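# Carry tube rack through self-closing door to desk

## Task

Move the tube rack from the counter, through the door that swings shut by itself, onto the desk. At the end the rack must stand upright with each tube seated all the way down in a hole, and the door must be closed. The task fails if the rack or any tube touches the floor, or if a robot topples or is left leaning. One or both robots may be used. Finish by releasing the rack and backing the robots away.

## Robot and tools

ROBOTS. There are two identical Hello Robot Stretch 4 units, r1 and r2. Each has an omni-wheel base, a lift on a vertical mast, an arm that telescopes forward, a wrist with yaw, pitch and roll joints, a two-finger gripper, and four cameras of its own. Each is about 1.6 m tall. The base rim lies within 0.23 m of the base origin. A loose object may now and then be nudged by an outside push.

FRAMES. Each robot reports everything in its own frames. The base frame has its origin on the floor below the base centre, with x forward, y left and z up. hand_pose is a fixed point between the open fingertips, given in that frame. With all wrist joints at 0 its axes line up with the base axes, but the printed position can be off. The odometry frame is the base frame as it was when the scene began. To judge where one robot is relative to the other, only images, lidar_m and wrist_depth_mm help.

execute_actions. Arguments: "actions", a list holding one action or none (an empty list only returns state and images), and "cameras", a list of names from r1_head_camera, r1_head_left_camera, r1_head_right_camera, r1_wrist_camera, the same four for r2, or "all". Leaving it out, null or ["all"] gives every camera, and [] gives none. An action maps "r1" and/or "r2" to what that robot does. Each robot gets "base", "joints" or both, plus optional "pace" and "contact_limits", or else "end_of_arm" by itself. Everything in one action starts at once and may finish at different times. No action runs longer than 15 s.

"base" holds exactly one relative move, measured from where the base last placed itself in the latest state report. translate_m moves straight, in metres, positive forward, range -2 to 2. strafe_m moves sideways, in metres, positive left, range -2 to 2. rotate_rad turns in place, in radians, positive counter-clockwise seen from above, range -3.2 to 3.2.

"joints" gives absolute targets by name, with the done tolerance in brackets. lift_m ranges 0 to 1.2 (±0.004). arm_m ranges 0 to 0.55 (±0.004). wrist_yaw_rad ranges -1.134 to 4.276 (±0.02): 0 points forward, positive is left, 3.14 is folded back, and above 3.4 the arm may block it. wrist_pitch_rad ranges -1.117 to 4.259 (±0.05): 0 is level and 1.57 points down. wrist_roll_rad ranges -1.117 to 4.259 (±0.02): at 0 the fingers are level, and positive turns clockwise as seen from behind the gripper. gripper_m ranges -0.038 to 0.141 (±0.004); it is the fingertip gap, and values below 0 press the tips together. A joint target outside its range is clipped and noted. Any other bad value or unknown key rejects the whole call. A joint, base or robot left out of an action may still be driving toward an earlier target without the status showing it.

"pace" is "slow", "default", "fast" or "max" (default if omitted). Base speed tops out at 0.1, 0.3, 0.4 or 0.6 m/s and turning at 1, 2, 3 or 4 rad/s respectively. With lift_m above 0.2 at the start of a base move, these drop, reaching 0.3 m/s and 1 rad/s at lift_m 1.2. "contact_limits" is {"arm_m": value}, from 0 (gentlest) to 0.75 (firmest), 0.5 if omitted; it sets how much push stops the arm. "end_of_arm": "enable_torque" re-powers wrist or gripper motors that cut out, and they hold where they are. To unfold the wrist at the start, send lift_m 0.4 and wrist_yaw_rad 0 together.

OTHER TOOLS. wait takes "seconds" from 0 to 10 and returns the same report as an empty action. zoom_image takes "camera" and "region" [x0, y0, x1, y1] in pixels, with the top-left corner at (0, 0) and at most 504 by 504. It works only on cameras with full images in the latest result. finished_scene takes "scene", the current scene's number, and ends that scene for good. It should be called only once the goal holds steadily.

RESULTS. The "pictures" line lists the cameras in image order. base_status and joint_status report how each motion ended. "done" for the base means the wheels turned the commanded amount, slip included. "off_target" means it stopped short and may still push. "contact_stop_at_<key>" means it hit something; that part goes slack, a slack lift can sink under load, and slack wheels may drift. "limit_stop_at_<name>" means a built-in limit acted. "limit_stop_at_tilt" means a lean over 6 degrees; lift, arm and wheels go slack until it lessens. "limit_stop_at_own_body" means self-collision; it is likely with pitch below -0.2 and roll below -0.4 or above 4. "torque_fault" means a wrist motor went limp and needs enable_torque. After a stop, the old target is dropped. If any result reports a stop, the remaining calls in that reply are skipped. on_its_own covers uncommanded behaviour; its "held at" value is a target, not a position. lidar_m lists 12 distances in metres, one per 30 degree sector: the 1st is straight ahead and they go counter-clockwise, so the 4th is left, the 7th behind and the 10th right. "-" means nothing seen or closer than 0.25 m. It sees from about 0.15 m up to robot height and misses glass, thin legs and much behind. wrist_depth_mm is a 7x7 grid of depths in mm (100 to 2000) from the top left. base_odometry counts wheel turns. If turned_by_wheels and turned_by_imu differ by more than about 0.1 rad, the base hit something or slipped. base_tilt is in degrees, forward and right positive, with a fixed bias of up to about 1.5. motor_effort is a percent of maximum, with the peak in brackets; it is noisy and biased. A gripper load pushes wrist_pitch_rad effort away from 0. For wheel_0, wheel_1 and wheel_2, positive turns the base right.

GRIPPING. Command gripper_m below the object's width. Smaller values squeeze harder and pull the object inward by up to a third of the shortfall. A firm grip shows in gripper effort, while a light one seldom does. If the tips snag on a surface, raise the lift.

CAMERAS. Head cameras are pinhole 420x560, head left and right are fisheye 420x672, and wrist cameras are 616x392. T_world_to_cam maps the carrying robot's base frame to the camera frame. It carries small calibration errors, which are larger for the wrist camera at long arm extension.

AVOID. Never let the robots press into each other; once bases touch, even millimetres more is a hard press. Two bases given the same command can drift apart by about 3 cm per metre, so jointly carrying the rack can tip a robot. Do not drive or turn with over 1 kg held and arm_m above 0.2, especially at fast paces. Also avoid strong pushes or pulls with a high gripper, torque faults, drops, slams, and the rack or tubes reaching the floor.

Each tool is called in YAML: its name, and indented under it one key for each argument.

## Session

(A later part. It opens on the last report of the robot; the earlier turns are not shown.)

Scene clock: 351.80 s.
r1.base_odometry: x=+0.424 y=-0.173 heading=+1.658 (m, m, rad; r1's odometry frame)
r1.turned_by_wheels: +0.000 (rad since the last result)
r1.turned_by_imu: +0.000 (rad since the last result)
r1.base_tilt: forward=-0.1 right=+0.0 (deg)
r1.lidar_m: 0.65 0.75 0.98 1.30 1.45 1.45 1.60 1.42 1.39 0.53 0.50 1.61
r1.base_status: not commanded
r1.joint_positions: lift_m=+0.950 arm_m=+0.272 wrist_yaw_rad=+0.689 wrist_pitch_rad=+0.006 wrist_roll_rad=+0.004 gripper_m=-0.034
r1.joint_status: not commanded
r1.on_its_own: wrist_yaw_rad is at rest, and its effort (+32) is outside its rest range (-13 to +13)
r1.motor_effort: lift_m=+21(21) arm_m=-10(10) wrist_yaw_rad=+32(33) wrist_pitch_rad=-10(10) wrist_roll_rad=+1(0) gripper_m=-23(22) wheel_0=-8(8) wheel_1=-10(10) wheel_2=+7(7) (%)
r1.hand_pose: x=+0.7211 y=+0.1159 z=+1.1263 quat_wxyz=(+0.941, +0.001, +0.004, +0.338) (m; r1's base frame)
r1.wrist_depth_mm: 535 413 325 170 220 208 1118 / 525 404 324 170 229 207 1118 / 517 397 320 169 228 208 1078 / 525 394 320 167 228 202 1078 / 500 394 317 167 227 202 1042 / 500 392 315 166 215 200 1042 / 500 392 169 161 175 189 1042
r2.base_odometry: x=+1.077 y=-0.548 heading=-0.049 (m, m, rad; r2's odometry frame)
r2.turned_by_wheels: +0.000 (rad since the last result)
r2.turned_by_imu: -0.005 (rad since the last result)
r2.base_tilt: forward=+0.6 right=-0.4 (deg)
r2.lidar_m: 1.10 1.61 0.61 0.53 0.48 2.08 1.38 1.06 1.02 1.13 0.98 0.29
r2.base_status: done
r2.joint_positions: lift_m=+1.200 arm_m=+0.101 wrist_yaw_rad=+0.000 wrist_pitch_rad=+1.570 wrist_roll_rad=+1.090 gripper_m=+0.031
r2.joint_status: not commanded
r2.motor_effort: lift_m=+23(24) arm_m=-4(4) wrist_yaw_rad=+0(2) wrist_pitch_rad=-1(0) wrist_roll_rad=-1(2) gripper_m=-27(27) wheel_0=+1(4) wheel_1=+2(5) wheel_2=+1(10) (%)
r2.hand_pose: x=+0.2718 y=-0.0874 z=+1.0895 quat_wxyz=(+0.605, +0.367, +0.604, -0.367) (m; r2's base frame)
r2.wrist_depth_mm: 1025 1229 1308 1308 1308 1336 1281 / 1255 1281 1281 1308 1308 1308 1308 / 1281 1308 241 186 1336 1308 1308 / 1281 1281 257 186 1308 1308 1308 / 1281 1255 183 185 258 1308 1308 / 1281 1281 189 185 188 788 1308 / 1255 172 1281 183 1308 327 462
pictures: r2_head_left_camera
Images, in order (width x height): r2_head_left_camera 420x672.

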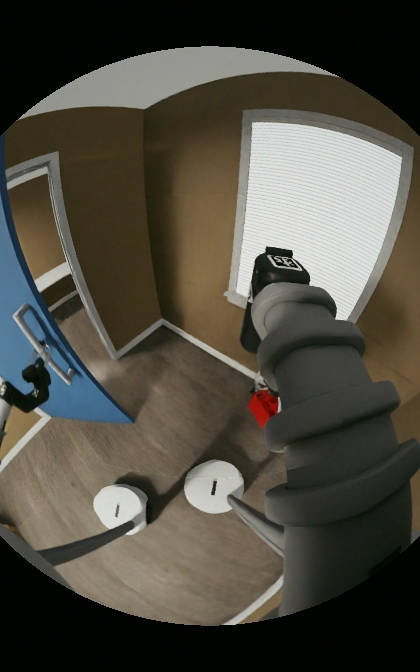

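execute_actions:
  actions:
    - {"r2":{"base":{"translate_m":0.4}}}
  cameras: []

execute_actions:
  actions:
    - {"r2":{"base":{"rotate_rad":1.45}}}
  cameras: ["r2_head_left_camera","r2_head_right_camera"]

Scene clock: 358.43 s.
r1.base_odometry: x=+0.424 y=-0.173 heading=+1.658 (m, m, rad; r1's odometry frame)
r1.turned_by_wheels: +0.000 (rad since the last result)
r1.turned_by_imu: +0.000 (rad since the last result)
r1.base_tilt: forward=-0.1 right=+0.0 (deg)
r1.lidar_m: 0.65 0.74 0.98 1.32 1.46 1.44 1.60 1.42 1.40 1.53 0.73 0.73
r1.base_status: not commanded
r1.joint_positions: lift_m=+0.950 arm_m=+0.272 wrist_yaw_rad=+0.689 wrist_pitch_rad=+0.006 wrist_roll_rad=+0.004 gripper_m=-0.034
r1.joint_status: not commanded
r1.on_its_own: wrist_yaw_rad is at rest, and its effort (+32) is outside its rest range (-13 to +13)
r1.motor_effort: lift_m=+21(21) arm_m=-10(11) wrist_yaw_rad=+32(31) wrist_pitch_rad=-11(9) wrist_roll_rad=+0(2) gripper_m=-23(24) wheel_0=-8(8) wheel_1=-10(10) wheel_2=+7(7) (%)
r1.hand_pose: x=+0.7211 y=+0.1159 z=+1.1263 quat_wxyz=(+0.941, +0.001, +0.004, +0.338) (m; r1's base frame)
r1.wrist_depth_mm: 535 407 325 171 220 208 1098 / 521 407 324 170 229 208 1098 / 512 402 322 169 228 207 1078 / 517 394 319 168 226 203 1078 / 504 394 317 167 224 202 1078 / 500 389 315 166 216 200 1078 / 500 392 169 162 174 188 1060
r2.base_odometry: x=+1.476 y=-0.568 heading=-0.049 (m, m, rad; r2's odometry frame)
r2.turned_by_wheels: +0.000 (rad since the last result)
r2.turned_by_imu: -0.003 (rad since the last result)
r2.base_tilt: forward=+0.7 right=-0.4 (deg)
r2.lidar_m: 0.71 1.15 1.33 0.62 0.62 0.71 1.67 1.27 1.24 0.92 0.70 0.27
r2.base_status: done
r2.joint_positions: lift_m=+1.200 arm_m=+0.101 wrist_yaw_rad=+0.000 wrist_pitch_rad=+1.570 wrist_roll_rad=+1.090 gripper_m=+0.031
r2.joint_status: not commanded
r2.motor_effort: lift_m=+23(23) arm_m=-4(4) wrist_yaw_rad=+2(2) wrist_pitch_rad=+0(0) wrist_roll_rad=-2(1) gripper_m=-28(28) wheel_0=-1(5) wheel_1=+0(4) wheel_2=+0(9) (%)
r2.hand_pose: x=+0.2718 y=-0.0874 z=+1.0895 quat_wxyz=(+0.605, +0.367, +0.604, -0.367) (m; r2's base frame)
r2.wrist_depth_mm: 585 699 831 1078 1308 1308 1308 / 707 878 1098 1229 1336 1308 1336 / 917 1229 242 185 1336 1336 1308 / 1281 1255 257 186 1336 1308 1308 / 1255 1255 168 186 216 1281 1308 / 1281 1281 189 185 188 788 1308 / 1281 172 1308 183 1308 329 459
pictures: none
No camera images: the call's "cameras" was empty. Leave "cameras" out to get every camera's image.

Scene clock: 361.17 s.
r1.base_odometry: x=+0.424 y=-0.173 heading=+1.658 (m, m, rad; r1's odometry frame)
r1.turned_by_wheels: +0.000 (rad since the last result)
r1.turned_by_imu: +0.000 (rad since the last result)
r1.base_tilt: forward=-0.1 right=+0.1 (deg)
r1.lidar_m: 0.65 0.74 0.97 1.31 1.45 1.43 1.61 1.41 1.39 1.55 0.73 0.74
r1.base_status: not commanded
r1.joint_positions: lift_m=+0.950 arm_m=+0.272 wrist_yaw_rad=+0.689 wrist_pitch_rad=+0.006 wrist_roll_rad=+0.004 gripper_m=-0.034
r1.joint_status: not commanded
r1.on_its_own: wrist_yaw_rad is at rest, and its effort (+31) is outside its rest range (-13 to +13)
r1.motor_effort: lift_m=+21(21) arm_m=-11(11) wrist_yaw_rad=+31(32) wrist_pitch_rad=-9(9) wrist_roll_rad=+1(0) gripper_m=-24(22) wheel_0=-8(8) wheel_1=-10(10) wheel_2=+7(7) (%)
r1.hand_pose: x=+0.7211 y=+0.1159 z=+1.1263 quat_wxyz=(+0.941, +0.001, +0.004, +0.338) (m; r1's base frame)
r1.wrist_depth_mm: 535 410 325 170 220 208 1118 / 525 402 324 170 229 208 1118 / 517 402 322 169 229 207 1098 / 521 397 319 168 227 204 1078 / 504 392 317 167 226 202 1060 / 504 392 317 166 216 202 1060 / 500 392 169 162 175 189 1078
r2.base_odometry: x=+1.476 y=-0.568 heading=+1.401 (m, m, rad; r2's odometry frame)
r2.turned_by_wheels: +1.450 (rad since the last result)
r2.turned_by_imu: +1.425 (rad since the last result)
r2.base_tilt: forward=+0.6 right=-0.5 (deg)
r2.lidar_m: 0.66 0.61 0.71 1.85 1.34 1.27 1.06 0.72 0.66 0.74 1.03 0.31
r2.base_status: done
r2.joint_positions: lift_m=+1.200 arm_m=+0.101 wrist_yaw_rad=+0.000 wrist_pitch_rad=+1.570 wrist_roll_rad=+1.090 gripper_m=+0.031
r2.joint_status: not commanded
r2.motor_effort: lift_m=+23(23) arm_m=-4(4) wrist_yaw_rad=+2(1) wrist_pitch_rad=+0(1) wrist_roll_rad=-1(1) gripper_m=-29(28) wheel_0=-1(6) wheel_1=-1(4) wheel_2=-1(2) (%)
r2.hand_pose: x=+0.2718 y=-0.0874 z=+1.0895 quat_wxyz=(+0.605, +0.367, +0.604, -0.367) (m; r2's base frame)
r2.wrist_depth_mm: 1281 1281 1255 1308 1308 1118 891 / 1281 1281 1281 1308 1308 1255 991 / 1281 1281 242 186 1308 1308 1118 / 1281 1281 257 186 1336 1366 1255 / 1255 1255 183 186 216 1336 1308 / 1281 1281 188 185 188 798 1308 / 1281 172 1308 183 1308 327 466
pictures: r2_head_left_camera, r2_head_right_camera
Images, in order (width x height): r2_head_left_camera 420x672, r2_head_right_camera 420x672.

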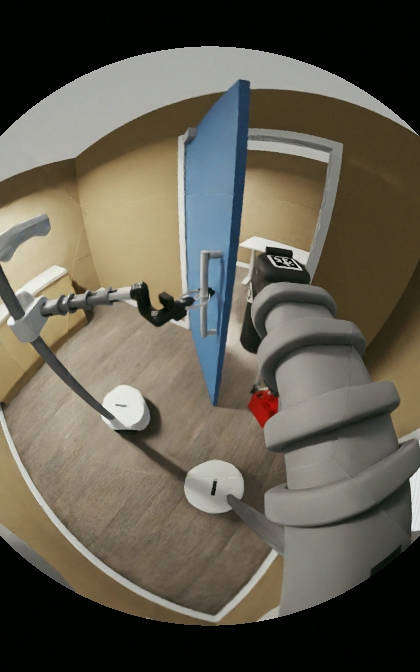

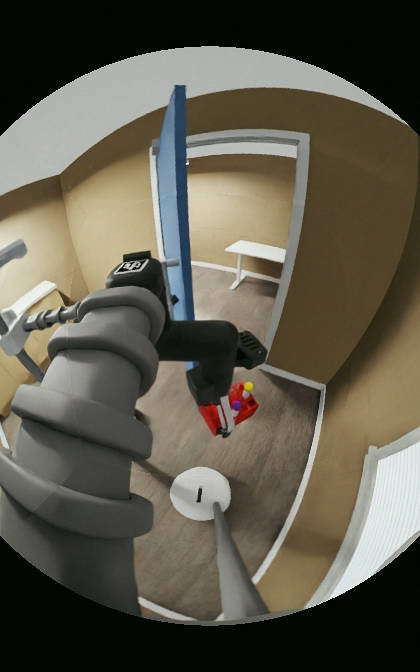

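execute_actions:
  actions:
    - {"r2":{"base":{"strafe_m":-0.28}}}
  cameras: ["r2_head_right_camera"]

Scene clock: 366.37 s.
r1.base_odometry: x=+0.424 y=-0.173 heading=+1.658 (m, m, rad; r1's odometry frame)
r1.turned_by_wheels: +0.000 (rad since the last result)
r1.turned_by_imu: +0.000 (rad since the last result)
r1.base_tilt: forward=-0.1 right=+0.0 (deg)
r1.lidar_m: 0.65 0.76 0.97 1.32 1.44 1.44 1.60 1.42 1.40 1.54 1.02 0.96
r1.base_status: not commanded
r1.joint_positions: lift_m=+0.950 arm_m=+0.272 wrist_yaw_rad=+0.689 wrist_pitch_rad=+0.006 wrist_roll_rad=+0.004 gripper_m=-0.034
r1.joint_status: not commanded
r1.on_its_own: wrist_yaw_rad is at rest, and its effort (+32) is outside its rest range (-13 to +13)
r1.motor_effort: lift_m=+21(21) arm_m=-11(11) wrist_yaw_rad=+32(29) wrist_pitch_rad=-10(10) wrist_roll_rad=+1(2) gripper_m=-22(22) wheel_0=-8(8) wheel_1=-10(10) wheel_2=+7(7) (%)
r1.hand_pose: x=+0.7211 y=+0.1159 z=+1.1263 quat_wxyz=(+0.941, +0.001, +0.004, +0.338) (m; r1's base frame)
r1.wrist_depth_mm: 530 407 327 170 220 208 1118 / 521 404 325 169 228 208 1118 / 521 399 320 169 229 207 1078 / 521 397 315 168 227 202 1078 / 504 394 317 167 226 202 1060 / 496 389 315 167 217 200 1078 / 500 387 169 162 175 189 1042
r2.base_odometry: x=+1.752 y=-0.615 heading=+1.401 (m, m, rad; r2's odometry frame)
r2.turned_by_wheels: +0.000 (rad since the last result)
r2.turned_by_imu: -0.001 (rad since the last result)
r2.base_tilt: forward=+0.6 right=-0.5 (deg)
r2.lidar_m: 2.66 0.74 0.88 2.08 1.48 1.41 0.67 0.47 0.41 0.45 0.67 0.29
r2.base_status: done
r2.joint_positions: lift_m=+1.200 arm_m=+0.101 wrist_yaw_rad=+0.000 wrist_pitch_rad=+1.570 wrist_roll_rad=+1.090 gripper_m=+0.031
r2.joint_status: not commanded
r2.motor_effort: lift_m=+23(23) arm_m=-4(4) wrist_yaw_rad=+0(1) wrist_pitch_rad=+1(1) wrist_roll_rad=-1(2) gripper_m=-27(26) wheel_0=+0(5) wheel_1=+0(7) wheel_2=+1(5) (%)
r2.hand_pose: x=+0.2718 y=-0.0874 z=+1.0895 quat_wxyz=(+0.605, +0.367, +0.604, -0.367) (m; r2's base frame)
r2.wrist_depth_mm: 1255 1281 1281 1281 1078 778 609 / 1255 1281 1281 1308 1255 866 668 / 1281 1281 241 186 1255 1025 759 / 1281 1281 257 186 1281 1229 878 / 976 1281 169 186 258 1336 1008 / 1255 1281 189 185 188 788 1229 / 1281 172 1255 183 1308 325 466
pictures: r2_head_right_camera
Images, in order (width x height): r2_head_right_camera 420x672.

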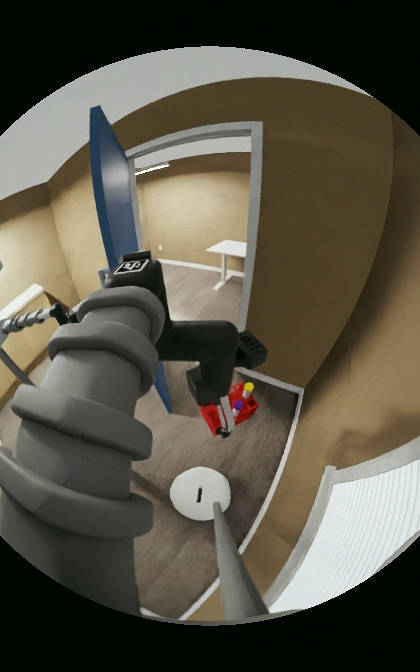

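execute_actions:
  actions:
    - {"r2":{"base":{"translate_m":1.1}}}
  cameras: ["r2_head_right_camera"]

Scene clock: 375.10 s.
r1.base_odometry: x=+0.424 y=-0.173 heading=+1.658 (m, m, rad; r1's odometry frame)
r1.turned_by_wheels: +0.000 (rad since the last result)
r1.turned_by_imu: +0.000 (rad since the last result)
r1.base_tilt: forward=-0.1 right=+0.0 (deg)
r1.lidar_m: 0.66 0.75 0.96 1.32 1.45 1.44 1.61 1.43 1.40 1.52 1.63 1.59
r1.base_status: not commanded
r1.joint_positions: lift_m=+0.950 arm_m=+0.272 wrist_yaw_rad=+0.689 wrist_pitch_rad=+0.006 wrist_roll_rad=+0.004 gripper_m=-0.034
r1.joint_status: not commanded
r1.on_its_own: wrist_yaw_rad is at rest, and its effort (+33) is outside its rest range (-13 to +13)
r1.motor_effort: lift_m=+21(21) arm_m=-10(10) wrist_yaw_rad=+33(32) wrist_pitch_rad=-10(9) wrist_roll_rad=+3(0) gripper_m=-24(25) wheel_0=-8(8) wheel_1=-10(10) wheel_2=+7(7) (%)
r1.hand_pose: x=+0.7211 y=+0.1159 z=+1.1263 quat_wxyz=(+0.941, +0.001, +0.004, +0.338) (m; r1's base frame)
r1.wrist_depth_mm: 535 410 327 171 222 208 1098 / 521 402 322 170 229 209 1118 / 512 399 322 169 228 208 1098 / 521 394 317 167 229 202 1078 / 500 394 319 167 226 201 1098 / 496 389 314 166 216 200 1060 / 500 389 169 162 174 189 1042
r2.base_odometry: x=+1.938 y=+0.469 heading=+1.401 (m, m, rad; r2's odometry frame)
r2.turned_by_wheels: +0.000 (rad since the last result)
r2.turned_by_imu: -0.006 (rad since the last result)
r2.base_tilt: forward=+0.7 right=-0.5 (deg)
r2.lidar_m: 1.64 0.74 0.38 0.33 0.32 0.39 1.48 1.04 1.00 0.31 0.34 0.30
r2.base_status: done
r2.joint_positions: lift_m=+1.200 arm_m=+0.101 wrist_yaw_rad=+0.000 wrist_pitch_rad=+1.570 wrist_roll_rad=+1.090 gripper_m=+0.031
r2.joint_status: not commanded
r2.motor_effort: lift_m=+22(23) arm_m=-4(4) wrist_yaw_rad=-1(0) wrist_pitch_rad=-1(1) wrist_roll_rad=-2(2) gripper_m=-26(25) wheel_0=+1(6) wheel_1=+0(6) wheel_2=+1(8) (%)
r2.hand_pose: x=+0.2718 y=-0.0874 z=+1.0895 quat_wxyz=(+0.605, +0.367, +0.604, -0.367) (m; r2's base frame)
r2.wrist_depth_mm: 1281 1281 1308 1281 1308 397 307 / 1255 1255 1281 1281 1308 436 342 / 1281 1281 241 186 668 574 1308 / 1281 1281 257 186 1308 1336 1336 / 1281 1255 168 185 186 1308 1308 / 1281 1281 189 185 188 798 1336 / 991 172 1025 183 1308 329 459
pictures: r2_head_right_camera
Images, in order (width x height): r2_head_right_camera 420x672.

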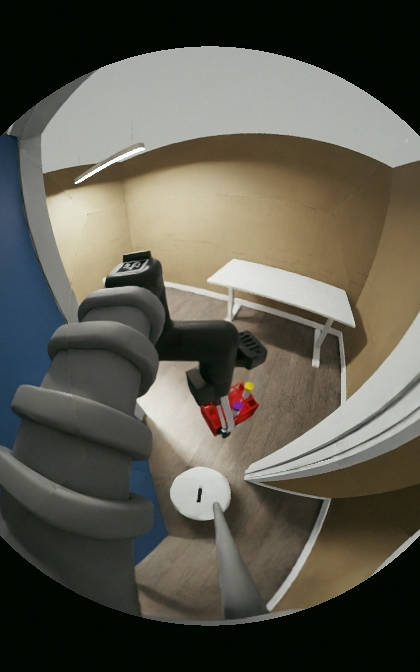

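execute_actions:
  actions:
    - {"r2":{"base":{"translate_m":0.7}}}
  cameras: ["r2_head_camera"]

Scene clock: 384.53 s.
r1.base_odometry: x=+0.424 y=-0.173 heading=+1.658 (m, m, rad; r1's odometry frame)
r1.turned_by_wheels: +0.000 (rad since the last result)
r1.turned_by_imu: +0.000 (rad since the last result)
r1.base_tilt: forward=-0.1 right=+0.0 (deg)
r1.lidar_m: 0.67 0.74 0.97 1.29 1.45 1.44 1.59 1.42 1.40 1.54 1.61 1.60
r1.base_status: not commanded
r1.joint_positions: lift_m=+0.950 arm_m=+0.272 wrist_yaw_rad=+0.689 wrist_pitch_rad=+0.006 wrist_roll_rad=+0.004 gripper_m=-0.034
r1.joint_status: not commanded
r1.on_its_own: wrist_yaw_rad is at rest, and its effort (+30) is outside its rest range (-13 to +13)
r1.motor_effort: lift_m=+21(21) arm_m=-11(11) wrist_yaw_rad=+30(32) wrist_pitch_rad=-10(11) wrist_roll_rad=+1(2) gripper_m=-21(25) wheel_0=-8(8) wheel_1=-10(10) wheel_2=+7(7) (%)
r1.hand_pose: x=+0.7211 y=+0.1159 z=+1.1263 quat_wxyz=(+0.941, +0.001, +0.004, +0.338) (m; r1's base frame)
r1.wrist_depth_mm: 535 410 325 170 221 208 1138 / 521 402 325 170 230 207 1098 / 517 399 320 169 229 207 1078 / 517 394 319 168 228 204 1078 / 504 397 315 167 226 202 1078 / 496 394 317 166 217 201 1078 / 500 389 169 162 174 189 1042
r2.base_odometry: x=+2.056 y=+1.159 heading=+1.401 (m, m, rad; r2's odometry frame)
r2.turned_by_wheels: +0.000 (rad since the last result)
r2.turned_by_imu: -0.005 (rad since the last result)
r2.base_tilt: forward=+0.7 right=-0.4 (deg)
r2.lidar_m: 1.02 2.47 1.11 0.49 0.50 0.60 1.07 0.59 0.88 1.38 1.02 0.30
r2.base_status: done
r2.joint_positions: lift_m=+1.200 arm_m=+0.101 wrist_yaw_rad=+0.000 wrist_pitch_rad=+1.570 wrist_roll_rad=+1.090 gripper_m=+0.031
r2.joint_status: not commanded
r2.motor_effort: lift_m=+23(23) arm_m=-4(4) wrist_yaw_rad=+1(1) wrist_pitch_rad=+1(0) wrist_roll_rad=-1(1) gripper_m=-26(25) wheel_0=+0(3) wheel_1=-1(5) wheel_2=+1(4) (%)
r2.hand_pose: x=+0.2718 y=-0.0874 z=+1.0895 quat_wxyz=(+0.605, +0.367, +0.604, -0.367) (m; r2's base frame)
r2.wrist_depth_mm: 1281 1281 1308 1308 1308 1308 1308 / 1281 1281 1281 1281 1308 1308 1336 / 1281 1308 242 185 1281 1308 1308 / 1281 1308 258 186 1308 1281 1336 / 1281 1281 183 186 216 1336 1229 / 1281 1255 189 185 187 788 1308 / 1281 172 1281 183 1308 325 462
pictures: r2_head_camera
Images, in order (width x height): r2_head_camera 420x560.

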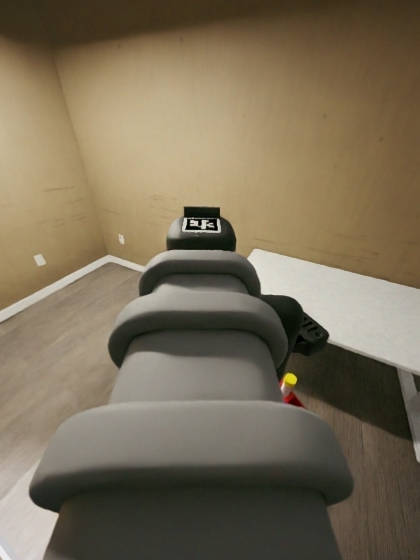

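execute_actions:
  actions:
    - {"r1":{"joints":{"gripper_m":0.1}},"r2":{"base":{"rotate_rad":-0.5}}}
  cameras: ["r2_head_camera","r2_wrist_camera"]

Scene clock: 389.90 s.
r1.base_odometry: x=+0.424 y=-0.174 heading=+1.659 (m, m, rad; r1's odometry frame)
r1.turned_by_wheels: +0.001 (rad since the last result)
r1.turned_by_imu: +0.001 (rad since the last result)
r1.base_tilt: forward=-0.2 right=+0.0 (deg)
r1.lidar_m: 0.88 0.92 1.06 1.32 1.45 1.44 1.58 1.41 1.40 1.53 1.62 1.60
r1.base_status: not commanded
r1.joint_positions: lift_m=+0.950 arm_m=+0.271 wrist_yaw_rad=+0.700 wrist_pitch_rad=+0.005 wrist_roll_rad=+0.004 gripper_m=+0.100
r1.joint_status: all done
r1.motor_effort: lift_m=+21(21) arm_m=-6(10) wrist_yaw_rad=-2(37) wrist_pitch_rad=-8(10) wrist_roll_rad=+1(2) gripper_m=-2(25) wheel_0=+0(8) wheel_1=-2(10) wheel_2=+0(8) (%)
r1.hand_pose: x=+0.7190 y=+0.1189 z=+1.1265 quat_wxyz=(+0.939, +0.001, +0.003, +0.343) (m; r1's base frame)
r1.wrist_depth_mm: 715 627 554 496 455 418 1098 / 715 615 549 492 452 407 1118 / 691 615 549 488 449 399 1042 / 699 609 539 488 445 399 1078 / 683 603 539 488 439 397 1060 / 676 603 512 484 436 392 1025 / 676 591 508 466 421 387 1025
r2.base_odometry: x=+2.056 y=+1.159 heading=+0.901 (m, m, rad; r2's odometry frame)
r2.turned_by_wheels: -0.500 (rad since the last result)
r2.turned_by_imu: -0.492 (rad since the last result)
r2.base_tilt: forward=+0.7 right=-0.6 (deg)
r2.lidar_m: 0.97 1.03 2.51 1.01 0.49 0.48 0.55 0.76 0.62 0.96 1.36 0.30
r2.base_status: done
r2.joint_positions: lift_m=+1.200 arm_m=+0.101 wrist_yaw_rad=+0.000 wrist_pitch_rad=+1.570 wrist_roll_rad=+1.090 gripper_m=+0.031
r2.joint_status: not commanded
r2.motor_effort: lift_m=+23(23) arm_m=-4(4) wrist_yaw_rad=+1(1) wrist_pitch_rad=+0(1) wrist_roll_rad=-1(2) gripper_m=-26(28) wheel_0=+1(5) wheel_1=+2(6) wheel_2=+0(9) (%)
r2.hand_pose: x=+0.2718 y=-0.0874 z=+1.0895 quat_wxyz=(+0.605, +0.367, +0.604, -0.367) (m; r2's base frame)
r2.wrist_depth_mm: 1281 1281 1308 1336 1308 1336 1255 / 1281 1281 1255 1308 1281 1308 1118 / 1281 1281 242 186 1281 1308 1008 / 1308 1281 257 186 1336 1308 1336 / 1255 1281 183 186 216 1336 1308 / 1255 1281 189 185 187 798 1281 / 1255 172 1281 183 1308 327 462
pictures: r2_head_camera, r2_wrist_camera
camera_calibration (this result's frames):
r2_wrist_camera: T_world_to_cam=[[-0.886661, -0.46242, 0.000654824, 0.203256], [-0.462351, 0.886503, -0.0185411, 0.283196], [0.00799328, -0.0167425, -0.999828, 1.31894], [0, 0, 0, 1]] pos_world=[0.300612, -0.134982, 1.32383]
Images, in order (width x height): r2_head_camera 420x560, r2_wrist_camera 616x392.

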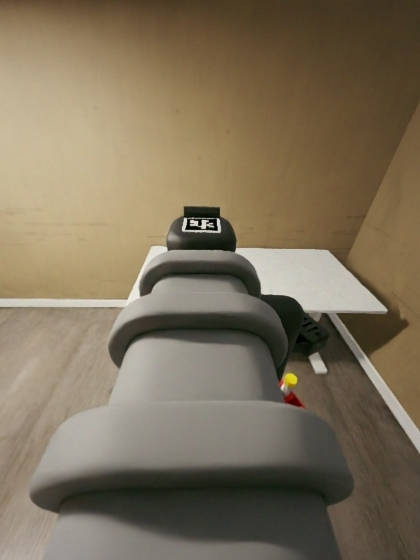

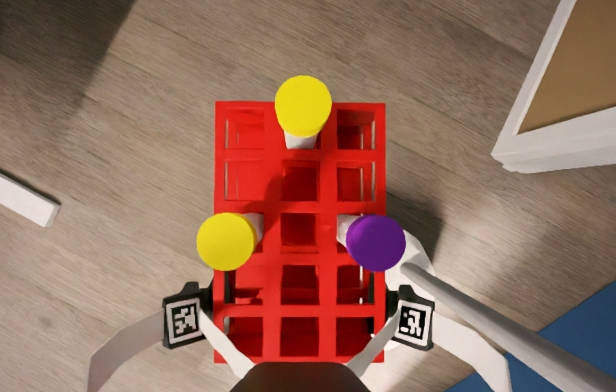

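execute_actions:
  actions:
    - {"r1":{"joints":{"arm_m":0.0,"wrist_yaw_rad":0.0},"base":{"translate_m":-0.3}},"r2":{"base":{"translate_m":0.55},"joints":{"arm_m":0.5}}}
  cameras: ["r2_wrist_camera","r1_head_left_camera"]

Scene clock: 398.63 s.
r1.base_odometry: x=+0.451 y=-0.473 heading=+1.659 (m, m, rad; r1's odometry frame)
r1.turned_by_wheels: +0.000 (rad since the last result)
r1.turned_by_imu: +0.001 (rad since the last result)
r1.base_tilt: forward=-0.2 right=+0.0 (deg)
r1.lidar_m: 1.66 1.38 1.37 1.54 1.21 1.21 1.35 1.23 1.20 1.32 1.86 1.84
r1.base_status: done
r1.joint_positions: lift_m=+0.950 arm_m=+0.001 wrist_yaw_rad=+0.000 wrist_pitch_rad=+0.005 wrist_roll_rad=+0.004 gripper_m=+0.100
r1.joint_status: all done
r1.motor_effort: lift_m=+21(21) arm_m=-6(7) wrist_yaw_rad=-1(8) wrist_pitch_rad=-8(9) wrist_roll_rad=+3(2) gripper_m=-2(2) wheel_0=-1(5) wheel_1=+0(7) wheel_2=-1(8) (%)
r1.hand_pose: x=+0.4605 y=-0.0874 z=+1.1266 quat_wxyz=(+1.000, +0.002, +0.003, +0.000) (m; r1's base frame)
r1.wrist_depth_mm: 1160 1397 1708 - 1863 1618 1397 / 1182 1366 1756 - 1863 1618 1430 / 1182 1336 1708 - 1921 1618 1397 / 1160 1336 1661 - 1863 1618 1366 / 1160 1366 1661 - 1921 1576 1397 / 1182 1336 1576 - 1863 1576 1430 / 1160 1281 1499 1921 1863 1499 1397
r2.base_odometry: x=+2.398 y=+1.590 heading=+0.901 (m, m, rad; r2's odometry frame)
r2.turned_by_wheels: +0.000 (rad since the last result)
r2.turned_by_imu: -0.004 (rad since the last result)
r2.base_tilt: forward=+0.7 right=-0.5 (deg)
r2.lidar_m: 0.41 0.41 1.74 2.43 1.17 0.92 0.87 0.90 1.12 1.32 0.60 0.45
r2.base_status: done
r2.joint_positions: lift_m=+1.200 arm_m=+0.499 wrist_yaw_rad=+0.000 wrist_pitch_rad=+1.570 wrist_roll_rad=+1.090 gripper_m=+0.031
r2.joint_status: all done
r2.motor_effort: lift_m=+23(23) arm_m=+4(6) wrist_yaw_rad=+0(1) wrist_pitch_rad=+2(0) wrist_roll_rad=-1(2) gripper_m=-26(29) wheel_0=-1(7) wheel_1=+0(7) wheel_2=+0(11) (%)
r2.hand_pose: x=+0.6705 y=-0.0874 z=+1.0895 quat_wxyz=(+0.605, +0.367, +0.604, -0.366) (m; r2's base frame)
r2.wrist_depth_mm: 580 580 591 585 591 597 603 / 574 580 580 585 591 597 1308 / 585 591 241 186 597 591 1308 / 574 580 257 186 591 597 1336 / 569 580 183 186 186 1308 1308 / 574 580 189 185 188 1098 1336 / 574 172 585 183 597 634 1098
pictures: r1_head_left_camera, r2_wrist_camera
camera_calibration (this result's frames):
r2_wrist_camera: T_world_to_cam=[[-0.886484, -0.462758, 0.000392011, 0.55689], [-0.462684, 0.886326, -0.0186783, 0.467884], [0.0082961, -0.0167394, -0.999825, 1.31555], [0, 0, 0, 1]] pos_world=[0.699242, -0.134971, 1.32384]
Images, in order (width x height): r1_head_left_camera 420x672, r2_wrist_camera 616x392.

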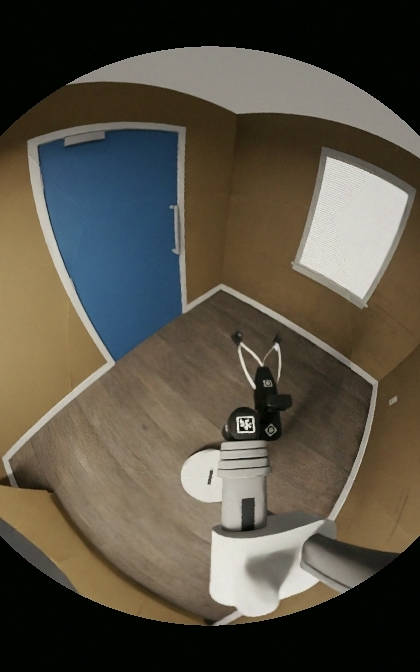

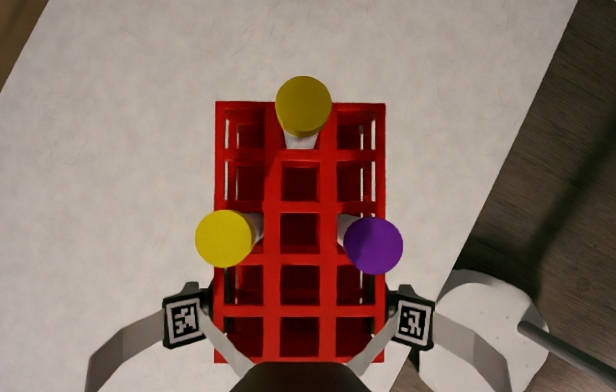

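execute_actions:
  actions:
    - {"r2":{"joints":{"arm_m":0.55,"lift_m":0.89}}}
  cameras: ["r2_wrist_camera","r2_head_right_camera"]

Scene clock: 408.10 s.
r1.base_odometry: x=+0.451 y=-0.473 heading=+1.659 (m, m, rad; r1's odometry frame)
r1.turned_by_wheels: +0.000 (rad since the last result)
r1.turned_by_imu: +0.000 (rad since the last result)
r1.base_tilt: forward=-0.2 right=+0.0 (deg)
r1.lidar_m: 1.68 1.40 1.39 1.53 1.22 1.20 1.34 1.23 1.21 1.32 1.86 1.84
r1.base_status: not commanded
r1.joint_positions: lift_m=+0.950 arm_m=+0.001 wrist_yaw_rad=+0.000 wrist_pitch_rad=+0.005 wrist_roll_rad=+0.004 gripper_m=+0.100
r1.joint_status: not commanded
r1.motor_effort: lift_m=+21(21) arm_m=-6(6) wrist_yaw_rad=+0(1) wrist_pitch_rad=-9(7) wrist_roll_rad=+2(1) gripper_m=-2(2) wheel_0=-1(1) wheel_1=+0(0) wheel_2=-1(1) (%)
r1.hand_pose: x=+0.4605 y=-0.0874 z=+1.1266 quat_wxyz=(+1.000, +0.002, +0.003, +0.000) (m; r1's base frame)
r1.wrist_depth_mm: 1182 1397 1708 - 1863 1537 1430 / 1182 1366 1708 - 1863 1576 1397 / 1205 1336 1708 - 1808 1618 1430 / 1160 1397 1708 - 1921 1618 1464 / 1182 1336 1661 - 1808 1576 1430 / 1160 1366 1576 1983 1921 1537 1430 / 1138 1308 1499 1921 1808 1537 1366
r2.base_odometry: x=+2.398 y=+1.590 heading=+0.901 (m, m, rad; r2's odometry frame)
r2.turned_by_wheels: +0.000 (rad since the last result)
r2.turned_by_imu: -0.002 (rad since the last result)
r2.base_tilt: forward=+0.7 right=-0.5 (deg)
r2.lidar_m: 0.40 0.45 1.71 2.42 1.14 0.90 0.86 0.90 1.11 1.32 0.64 0.45
r2.base_status: not commanded
r2.joint_positions: lift_m=+0.890 arm_m=+0.549 wrist_yaw_rad=+0.000 wrist_pitch_rad=+1.570 wrist_roll_rad=+1.090 gripper_m=+0.031
r2.joint_status: all done
r2.motor_effort: lift_m=+18(19) arm_m=+4(5) wrist_yaw_rad=+0(0) wrist_pitch_rad=+1(1) wrist_roll_rad=-1(2) gripper_m=-26(26) wheel_0=-1(1) wheel_1=+0(0) wheel_2=+0(0) (%)
r2.hand_pose: x=+0.7204 y=-0.0874 z=+0.7799 quat_wxyz=(+0.605, +0.367, +0.604, -0.367) (m; r2's base frame)
r2.wrist_depth_mm: 277 279 281 282 285 286 289 / 278 279 281 282 285 286 287 / 277 279 242 186 285 287 289 / 278 279 257 186 283 286 286 / 277 279 184 186 217 287 287 / 277 277 189 185 188 286 286 / 277 173 279 183 283 227 286
pictures: r2_head_right_camera, r2_wrist_camera
camera_calibration (this result's frames):
r2_wrist_camera: T_world_to_cam=[[-0.886562, -0.46261, 0.000511756, 0.601229], [-0.462539, 0.886404, -0.0186158, 0.485046], [0.00815826, -0.0167408, -0.999827, 1.00567], [0, 0, 0, 1]] pos_world=[0.749174, -0.134976, 1.01421]
Images, in order (width x height): r2_head_right_camera 420x672, r2_wrist_camera 616x392.

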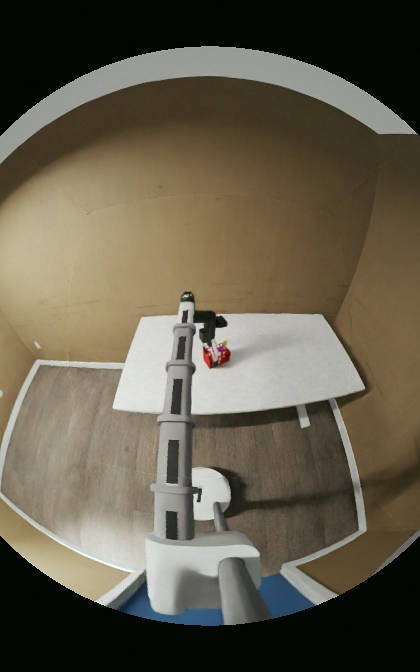

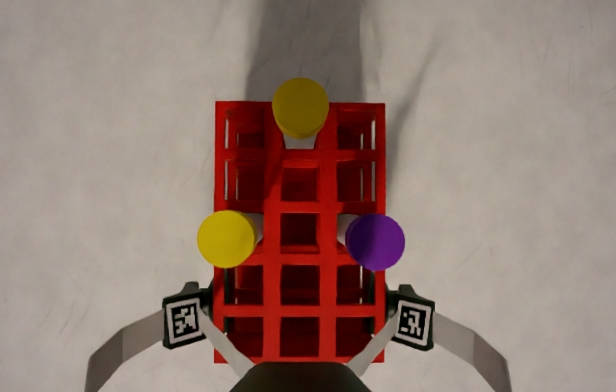

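execute_actions:
  actions:
    - {"r2":{"joints":{"lift_m":0.874}}}
  cameras: []

execute_actions:
  actions:
    - {"r2":{"joints":{"gripper_m":0.13}}}
  cameras: ["r2_wrist_camera"]

Scene clock: 412.67 s.
r1.base_odometry: x=+0.451 y=-0.473 heading=+1.659 (m, m, rad; r1's odometry frame)
r1.turned_by_wheels: +0.000 (rad since the last result)
r1.turned_by_imu: +0.000 (rad since the last result)
r1.base_tilt: forward=-0.2 right=+0.0 (deg)
r1.lidar_m: 1.68 1.40 1.38 1.52 1.21 1.22 1.34 1.22 1.20 1.33 1.87 1.83
r1.base_status: not commanded
r1.joint_positions: lift_m=+0.950 arm_m=+0.001 wrist_yaw_rad=+0.000 wrist_pitch_rad=+0.005 wrist_roll_rad=+0.004 gripper_m=+0.100
r1.joint_status: not commanded
r1.motor_effort: lift_m=+21(21) arm_m=-6(6) wrist_yaw_rad=-1(2) wrist_pitch_rad=-8(7) wrist_roll_rad=+0(1) gripper_m=+0(2) wheel_0=-1(1) wheel_1=+0(0) wheel_2=-1(1) (%)
r1.hand_pose: x=+0.4605 y=-0.0874 z=+1.1266 quat_wxyz=(+1.000, +0.002, +0.003, +0.000) (m; r1's base frame)
r1.wrist_depth_mm: 1182 1366 1756 - 1863 1576 1430 / 1160 1366 1708 - 1863 1618 1464 / 1160 1336 1661 - 1921 1708 1430 / 1160 1336 1661 - 1863 1576 1397 / 1182 1336 1661 - 1863 1661 1366 / 1160 1336 1618 - 1921 1576 1397 / 1138 1281 1499 - 1708 1537 1366
r2.base_odometry: x=+2.398 y=+1.590 heading=+0.901 (m, m, rad; r2's odometry frame)
r2.turned_by_wheels: +0.000 (rad since the last result)
r2.turned_by_imu: -0.001 (rad since the last result)
r2.base_tilt: forward=+0.6 right=-0.5 (deg)
r2.lidar_m: 0.42 0.46 1.69 2.42 1.17 0.90 0.87 0.90 1.11 1.32 0.61 0.44
r2.base_status: not commanded
r2.joint_positions: lift_m=+0.874 arm_m=+0.549 wrist_yaw_rad=+0.000 wrist_pitch_rad=+1.570 wrist_roll_rad=+1.090 gripper_m=+0.031
r2.joint_status: all done
r2.motor_effort: lift_m=+18(19) arm_m=+4(4) wrist_yaw_rad=+0(2) wrist_pitch_rad=+1(2) wrist_roll_rad=-1(2) gripper_m=-26(29) wheel_0=-1(1) wheel_1=+0(0) wheel_2=+0(0) (%)
r2.hand_pose: x=+0.7204 y=-0.0874 z=+0.7639 quat_wxyz=(+0.605, +0.367, +0.604, -0.367) (m; r2's base frame)
r2.wrist_depth_mm: 263 264 266 267 268 271 272 / 263 264 264 266 267 270 272 / 262 264 242 186 268 270 271 / 260 263 258 186 268 271 272 / 260 263 173 186 216 270 271 / 260 260 189 185 189 271 271 / 260 172 264 183 267 219 270
pictures: none
No camera images: the call's "cameras" was empty. Leave "cameras" out to get every camera's image.

Scene clock: 414.60 s.
r1.base_odometry: x=+0.451 y=-0.473 heading=+1.659 (m, m, rad; r1's odometry frame)
r1.turned_by_wheels: +0.000 (rad since the last result)
r1.turned_by_imu: +0.000 (rad since the last result)
r1.base_tilt: forward=-0.2 right=+0.0 (deg)
r1.lidar_m: 1.68 1.39 1.38 1.53 1.22 1.21 1.34 1.21 1.20 1.32 1.87 1.84
r1.base_status: not commanded
r1.joint_positions: lift_m=+0.950 arm_m=+0.001 wrist_yaw_rad=+0.000 wrist_pitch_rad=+0.005 wrist_roll_rad=+0.004 gripper_m=+0.100
r1.joint_status: not commanded
r1.motor_effort: lift_m=+21(21) arm_m=-6(6) wrist_yaw_rad=+1(0) wrist_pitch_rad=-7(9) wrist_roll_rad=-1(2) gripper_m=-1(2) wheel_0=-1(1) wheel_1=+0(1) wheel_2=-1(1) (%)
r1.hand_pose: x=+0.4605 y=-0.0874 z=+1.1266 quat_wxyz=(+1.000, +0.002, +0.003, +0.000) (m; r1's base frame)
r1.wrist_depth_mm: 1160 1366 1708 - 1808 1576 1464 / 1182 1397 1708 - 1921 1576 1397 / 1138 1336 1708 - 1808 1618 1397 / 1138 1308 1708 - 1863 1661 1397 / 1160 1366 1661 - 1921 1661 1397 / 1160 1366 1576 - 1808 1576 1397 / 1138 1308 1576 1921 1756 1499 1397
r2.base_odometry: x=+2.398 y=+1.590 heading=+0.901 (m, m, rad; r2's odometry frame)
r2.turned_by_wheels: +0.000 (rad since the last result)
r2.turned_by_imu: +0.000 (rad since the last result)
r2.base_tilt: forward=+0.6 right=-0.5 (deg)
r2.lidar_m: 0.42 0.44 1.68 2.43 1.14 0.89 0.86 0.89 1.15 1.33 0.59 0.43
r2.base_status: not commanded
r2.joint_positions: lift_m=+0.874 arm_m=+0.549 wrist_yaw_rad=+0.000 wrist_pitch_rad=+1.570 wrist_roll_rad=+1.090 gripper_m=+0.130
r2.joint_status: all done
r2.motor_effort: lift_m=+18(18) arm_m=+4(4) wrist_yaw_rad=+0(0) wrist_pitch_rad=-1(1) wrist_roll_rad=-1(1) gripper_m=+1(28) wheel_0=-1(1) wheel_1=+0(0) wheel_2=+0(0) (%)
r2.hand_pose: x=+0.7203 y=-0.0874 z=+0.7639 quat_wxyz=(+0.605, +0.367, +0.605, -0.367) (m; r2's base frame)
r2.wrist_depth_mm: 262 264 265 266 268 270 272 / 263 265 265 266 267 270 272 / 262 263 244 191 270 270 272 / 263 264 262 191 270 270 272 / 262 263 177 191 267 270 271 / 260 211 226 191 217 270 272 / 262 263 264 139 268 268 272
pictures: r2_wrist_camera
camera_calibration (this result's frames):
r2_wrist_camera: T_world_to_cam=[[-0.886574, -0.462587, 0.000874689, 0.600867], [-0.462523, 0.886416, -0.0184265, 0.484539], [0.00774853, -0.016741, -0.99983, 0.989972], [0, 0, 0, 1]] pos_world=[0.749152, -0.134976, 0.998206]
Images, in order (width x height): r2_wrist_camera 616x392.

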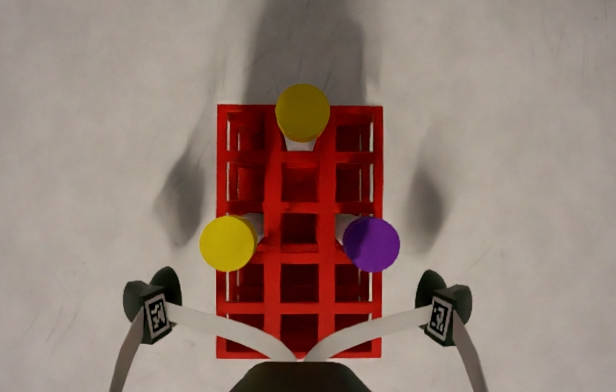

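execute_actions:
  actions:
    - {"r2":{"joints":{"lift_m":1.1}}}
  cameras: []

execute_actions:
  actions:
    - {"r2":{"joints":{"arm_m":0.0,"wrist_pitch_rad":0.25,"wrist_roll_rad":0,"lift_m":0.9}}}
  cameras: ["r2_wrist_camera","r2_head_left_camera"]

Scene clock: 438.10 s.
r1.base_odometry: x=+0.451 y=-0.473 heading=+1.659 (m, m, rad; r1's odometry frame)
r1.turned_by_wheels: +0.000 (rad since the last result)
r1.turned_by_imu: +0.000 (rad since the last result)
r1.base_tilt: forward=-0.2 right=+0.0 (deg)
r1.lidar_m: 1.69 1.39 1.37 1.54 1.22 1.21 1.35 1.23 1.21 1.33 1.87 1.82
r1.base_status: not commanded
r1.joint_positions: lift_m=+0.950 arm_m=+0.001 wrist_yaw_rad=+0.000 wrist_pitch_rad=+0.005 wrist_roll_rad=+0.004 gripper_m=+0.100
r1.joint_status: not commanded
r1.motor_effort: lift_m=+21(21) arm_m=-6(6) wrist_yaw_rad=+1(0) wrist_pitch_rad=-9(7) wrist_roll_rad=+1(0) gripper_m=-1(3) wheel_0=-1(1) wheel_1=-1(1) wheel_2=-1(1) (%)
r1.hand_pose: x=+0.4605 y=-0.0874 z=+1.1266 quat_wxyz=(+1.000, +0.002, +0.003, +0.000) (m; r1's base frame)
r1.wrist_depth_mm: 1160 1366 1808 - 1863 1576 1430 / 1138 1366 1708 - 1863 1576 1430 / 1182 1366 1708 - 1921 1576 1397 / 1160 1336 1618 - 1863 1618 1397 / 1160 1397 1618 - 1921 1618 1397 / 1138 1336 1537 - 1808 1537 1397 / 1160 1281 1499 1921 1756 1537 1430
r2.base_odometry: x=+2.398 y=+1.590 heading=+0.901 (m, m, rad; r2's odometry frame)
r2.turned_by_wheels: +0.000 (rad since the last result)
r2.turned_by_imu: -0.002 (rad since the last result)
r2.base_tilt: forward=+0.7 right=-0.5 (deg)
r2.lidar_m: 0.40 0.40 1.71 2.42 1.18 0.92 0.87 0.91 1.12 1.31 0.61 0.43
r2.base_status: not commanded
r2.joint_positions: lift_m=+1.100 arm_m=+0.549 wrist_yaw_rad=+0.000 wrist_pitch_rad=+1.570 wrist_roll_rad=+1.090 gripper_m=+0.130
r2.joint_status: all done
r2.motor_effort: lift_m=+23(27) arm_m=+4(4) wrist_yaw_rad=+2(2) wrist_pitch_rad=+0(1) wrist_roll_rad=-2(1) gripper_m=+0(1) wheel_0=-1(1) wheel_1=+0(0) wheel_2=+0(0) (%)
r2.hand_pose: x=+0.7203 y=-0.0874 z=+0.9895 quat_wxyz=(+0.605, +0.367, +0.604, -0.367) (m; r2's base frame)
r2.wrist_depth_mm: 480 484 488 492 496 500 496 / 480 484 488 492 496 500 500 / 480 484 488 496 496 496 496 / 484 484 488 415 496 496 496 / 480 484 488 488 492 496 1205 / 480 211 484 488 492 496 1229 / 480 484 484 139 492 496 976
pictures: none
No camera images: the call's "cameras" was empty. Leave "cameras" out to get every camera's image.

Scene clock: 440.77 s.
r1.base_odometry: x=+0.451 y=-0.473 heading=+1.659 (m, m, rad; r1's odometry frame)
r1.turned_by_wheels: +0.000 (rad since the last result)
r1.turned_by_imu: +0.000 (rad since the last result)
r1.base_tilt: forward=-0.2 right=+0.0 (deg)
r1.lidar_m: 1.68 1.38 1.37 1.53 1.22 1.21 1.33 1.23 1.20 1.31 1.87 1.85
r1.base_status: not commanded
r1.joint_positions: lift_m=+0.950 arm_m=+0.001 wrist_yaw_rad=+0.000 wrist_pitch_rad=+0.005 wrist_roll_rad=+0.004 gripper_m=+0.100
r1.joint_status: not commanded
r1.motor_effort: lift_m=+21(21) arm_m=-6(6) wrist_yaw_rad=-1(2) wrist_pitch_rad=-7(7) wrist_roll_rad=+2(0) gripper_m=-2(1) wheel_0=-1(1) wheel_1=+0(1) wheel_2=-1(1) (%)
r1.hand_pose: x=+0.4605 y=-0.0874 z=+1.1266 quat_wxyz=(+1.000, +0.002, +0.003, +0.000) (m; r1's base frame)
r1.wrist_depth_mm: 1182 1366 1708 - 1921 1618 1397 / 1182 1397 1708 - 1863 1618 1430 / 1160 1366 1708 - 1921 1618 1397 / 1160 1336 1708 - 1921 1661 1430 / 1160 1397 1708 - 1863 1618 1430 / 1160 1366 1576 - 1863 1537 1397 / 1138 1281 1537 1983 1808 1537 1366
r2.base_odometry: x=+2.398 y=+1.590 heading=+0.901 (m, m, rad; r2's odometry frame)
r2.turned_by_wheels: +0.000 (rad since the last result)
r2.turned_by_imu: -0.001 (rad since the last result)
r2.base_tilt: forward=+0.7 right=-0.5 (deg)
r2.lidar_m: 0.39 0.42 1.76 2.42 1.17 0.92 0.87 0.93 1.12 1.32 0.63 0.44
r2.base_status: not commanded
r2.joint_positions: lift_m=+0.900 arm_m=+0.001 wrist_yaw_rad=+0.000 wrist_pitch_rad=+0.252 wrist_roll_rad=+0.000 gripper_m=+0.130
r2.joint_status: all done
r2.motor_effort: lift_m=+18(23) arm_m=-4(8) wrist_yaw_rad=+2(0) wrist_pitch_rad=-6(6) wrist_roll_rad=-2(5) gripper_m=-1(1) wheel_0=-1(1) wheel_1=+0(0) wheel_2=+0(0) (%)
r2.hand_pose: x=+0.4511 y=-0.0875 z=+1.0064 quat_wxyz=(+0.992, +0.000, +0.126, +0.000) (m; r2's base frame)
r2.wrist_depth_mm: 866 878 891 891 904 931 931 / 904 904 917 931 946 960 960 / 931 946 946 946 976 976 1025 / 976 976 976 1008 1025 1042 1042 / 991 991 1025 1025 1060 1042 1025 / 732 211 750 580 676 707 741 / 580 580 585 144 591 585 597
pictures: r2_head_left_camera, r2_wrist_camera
camera_calibration (this result's frames):
r2_wrist_camera: T_world_to_cam=[[-0.00130044, -0.999999, 0.000213911, -0.0836617], [-0.231855, 0.0000934319, -0.97275, 1.14347], [0.97275, -0.0013146, -0.231855, 0.0276075], [0, 0, 0, 1]] pos_world=[0.238155, -0.0837322, 1.11873]
Images, in order (width x height): r2_head_left_camera 420x672, r2_wrist_camera 616x392.

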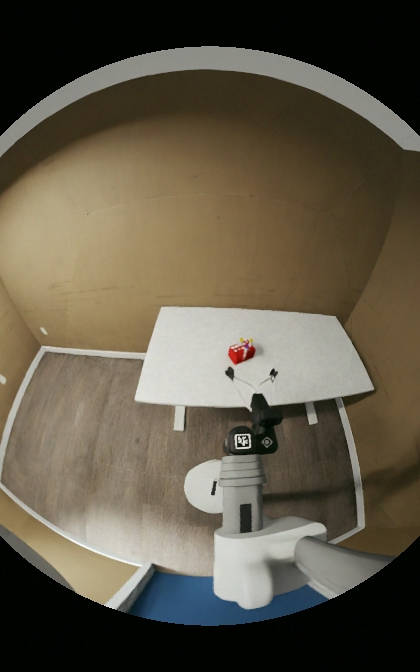

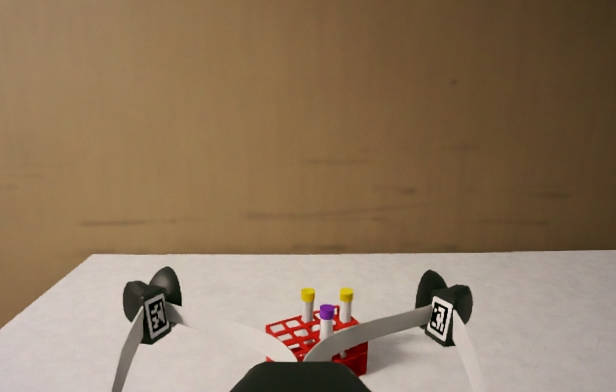

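zoom_image:
  camera: "r2_wrist_camera"
  region: [250, 270, 400, 392]

Region (250, 270, 400, 392) of r2_wrist_camera's 616x392 image, scaled by 3.360; it fills the top 410 rows of this view, and the rest is white.

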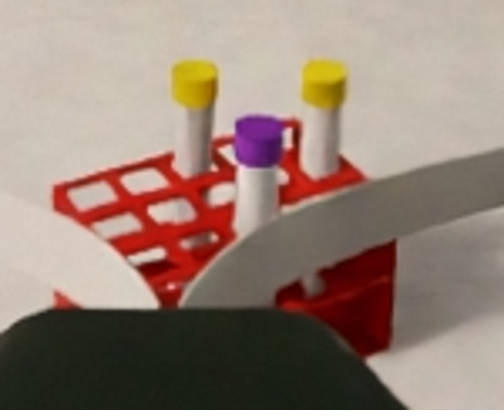

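finished_scene:
  scene: 1

The scene is finished: the task was done.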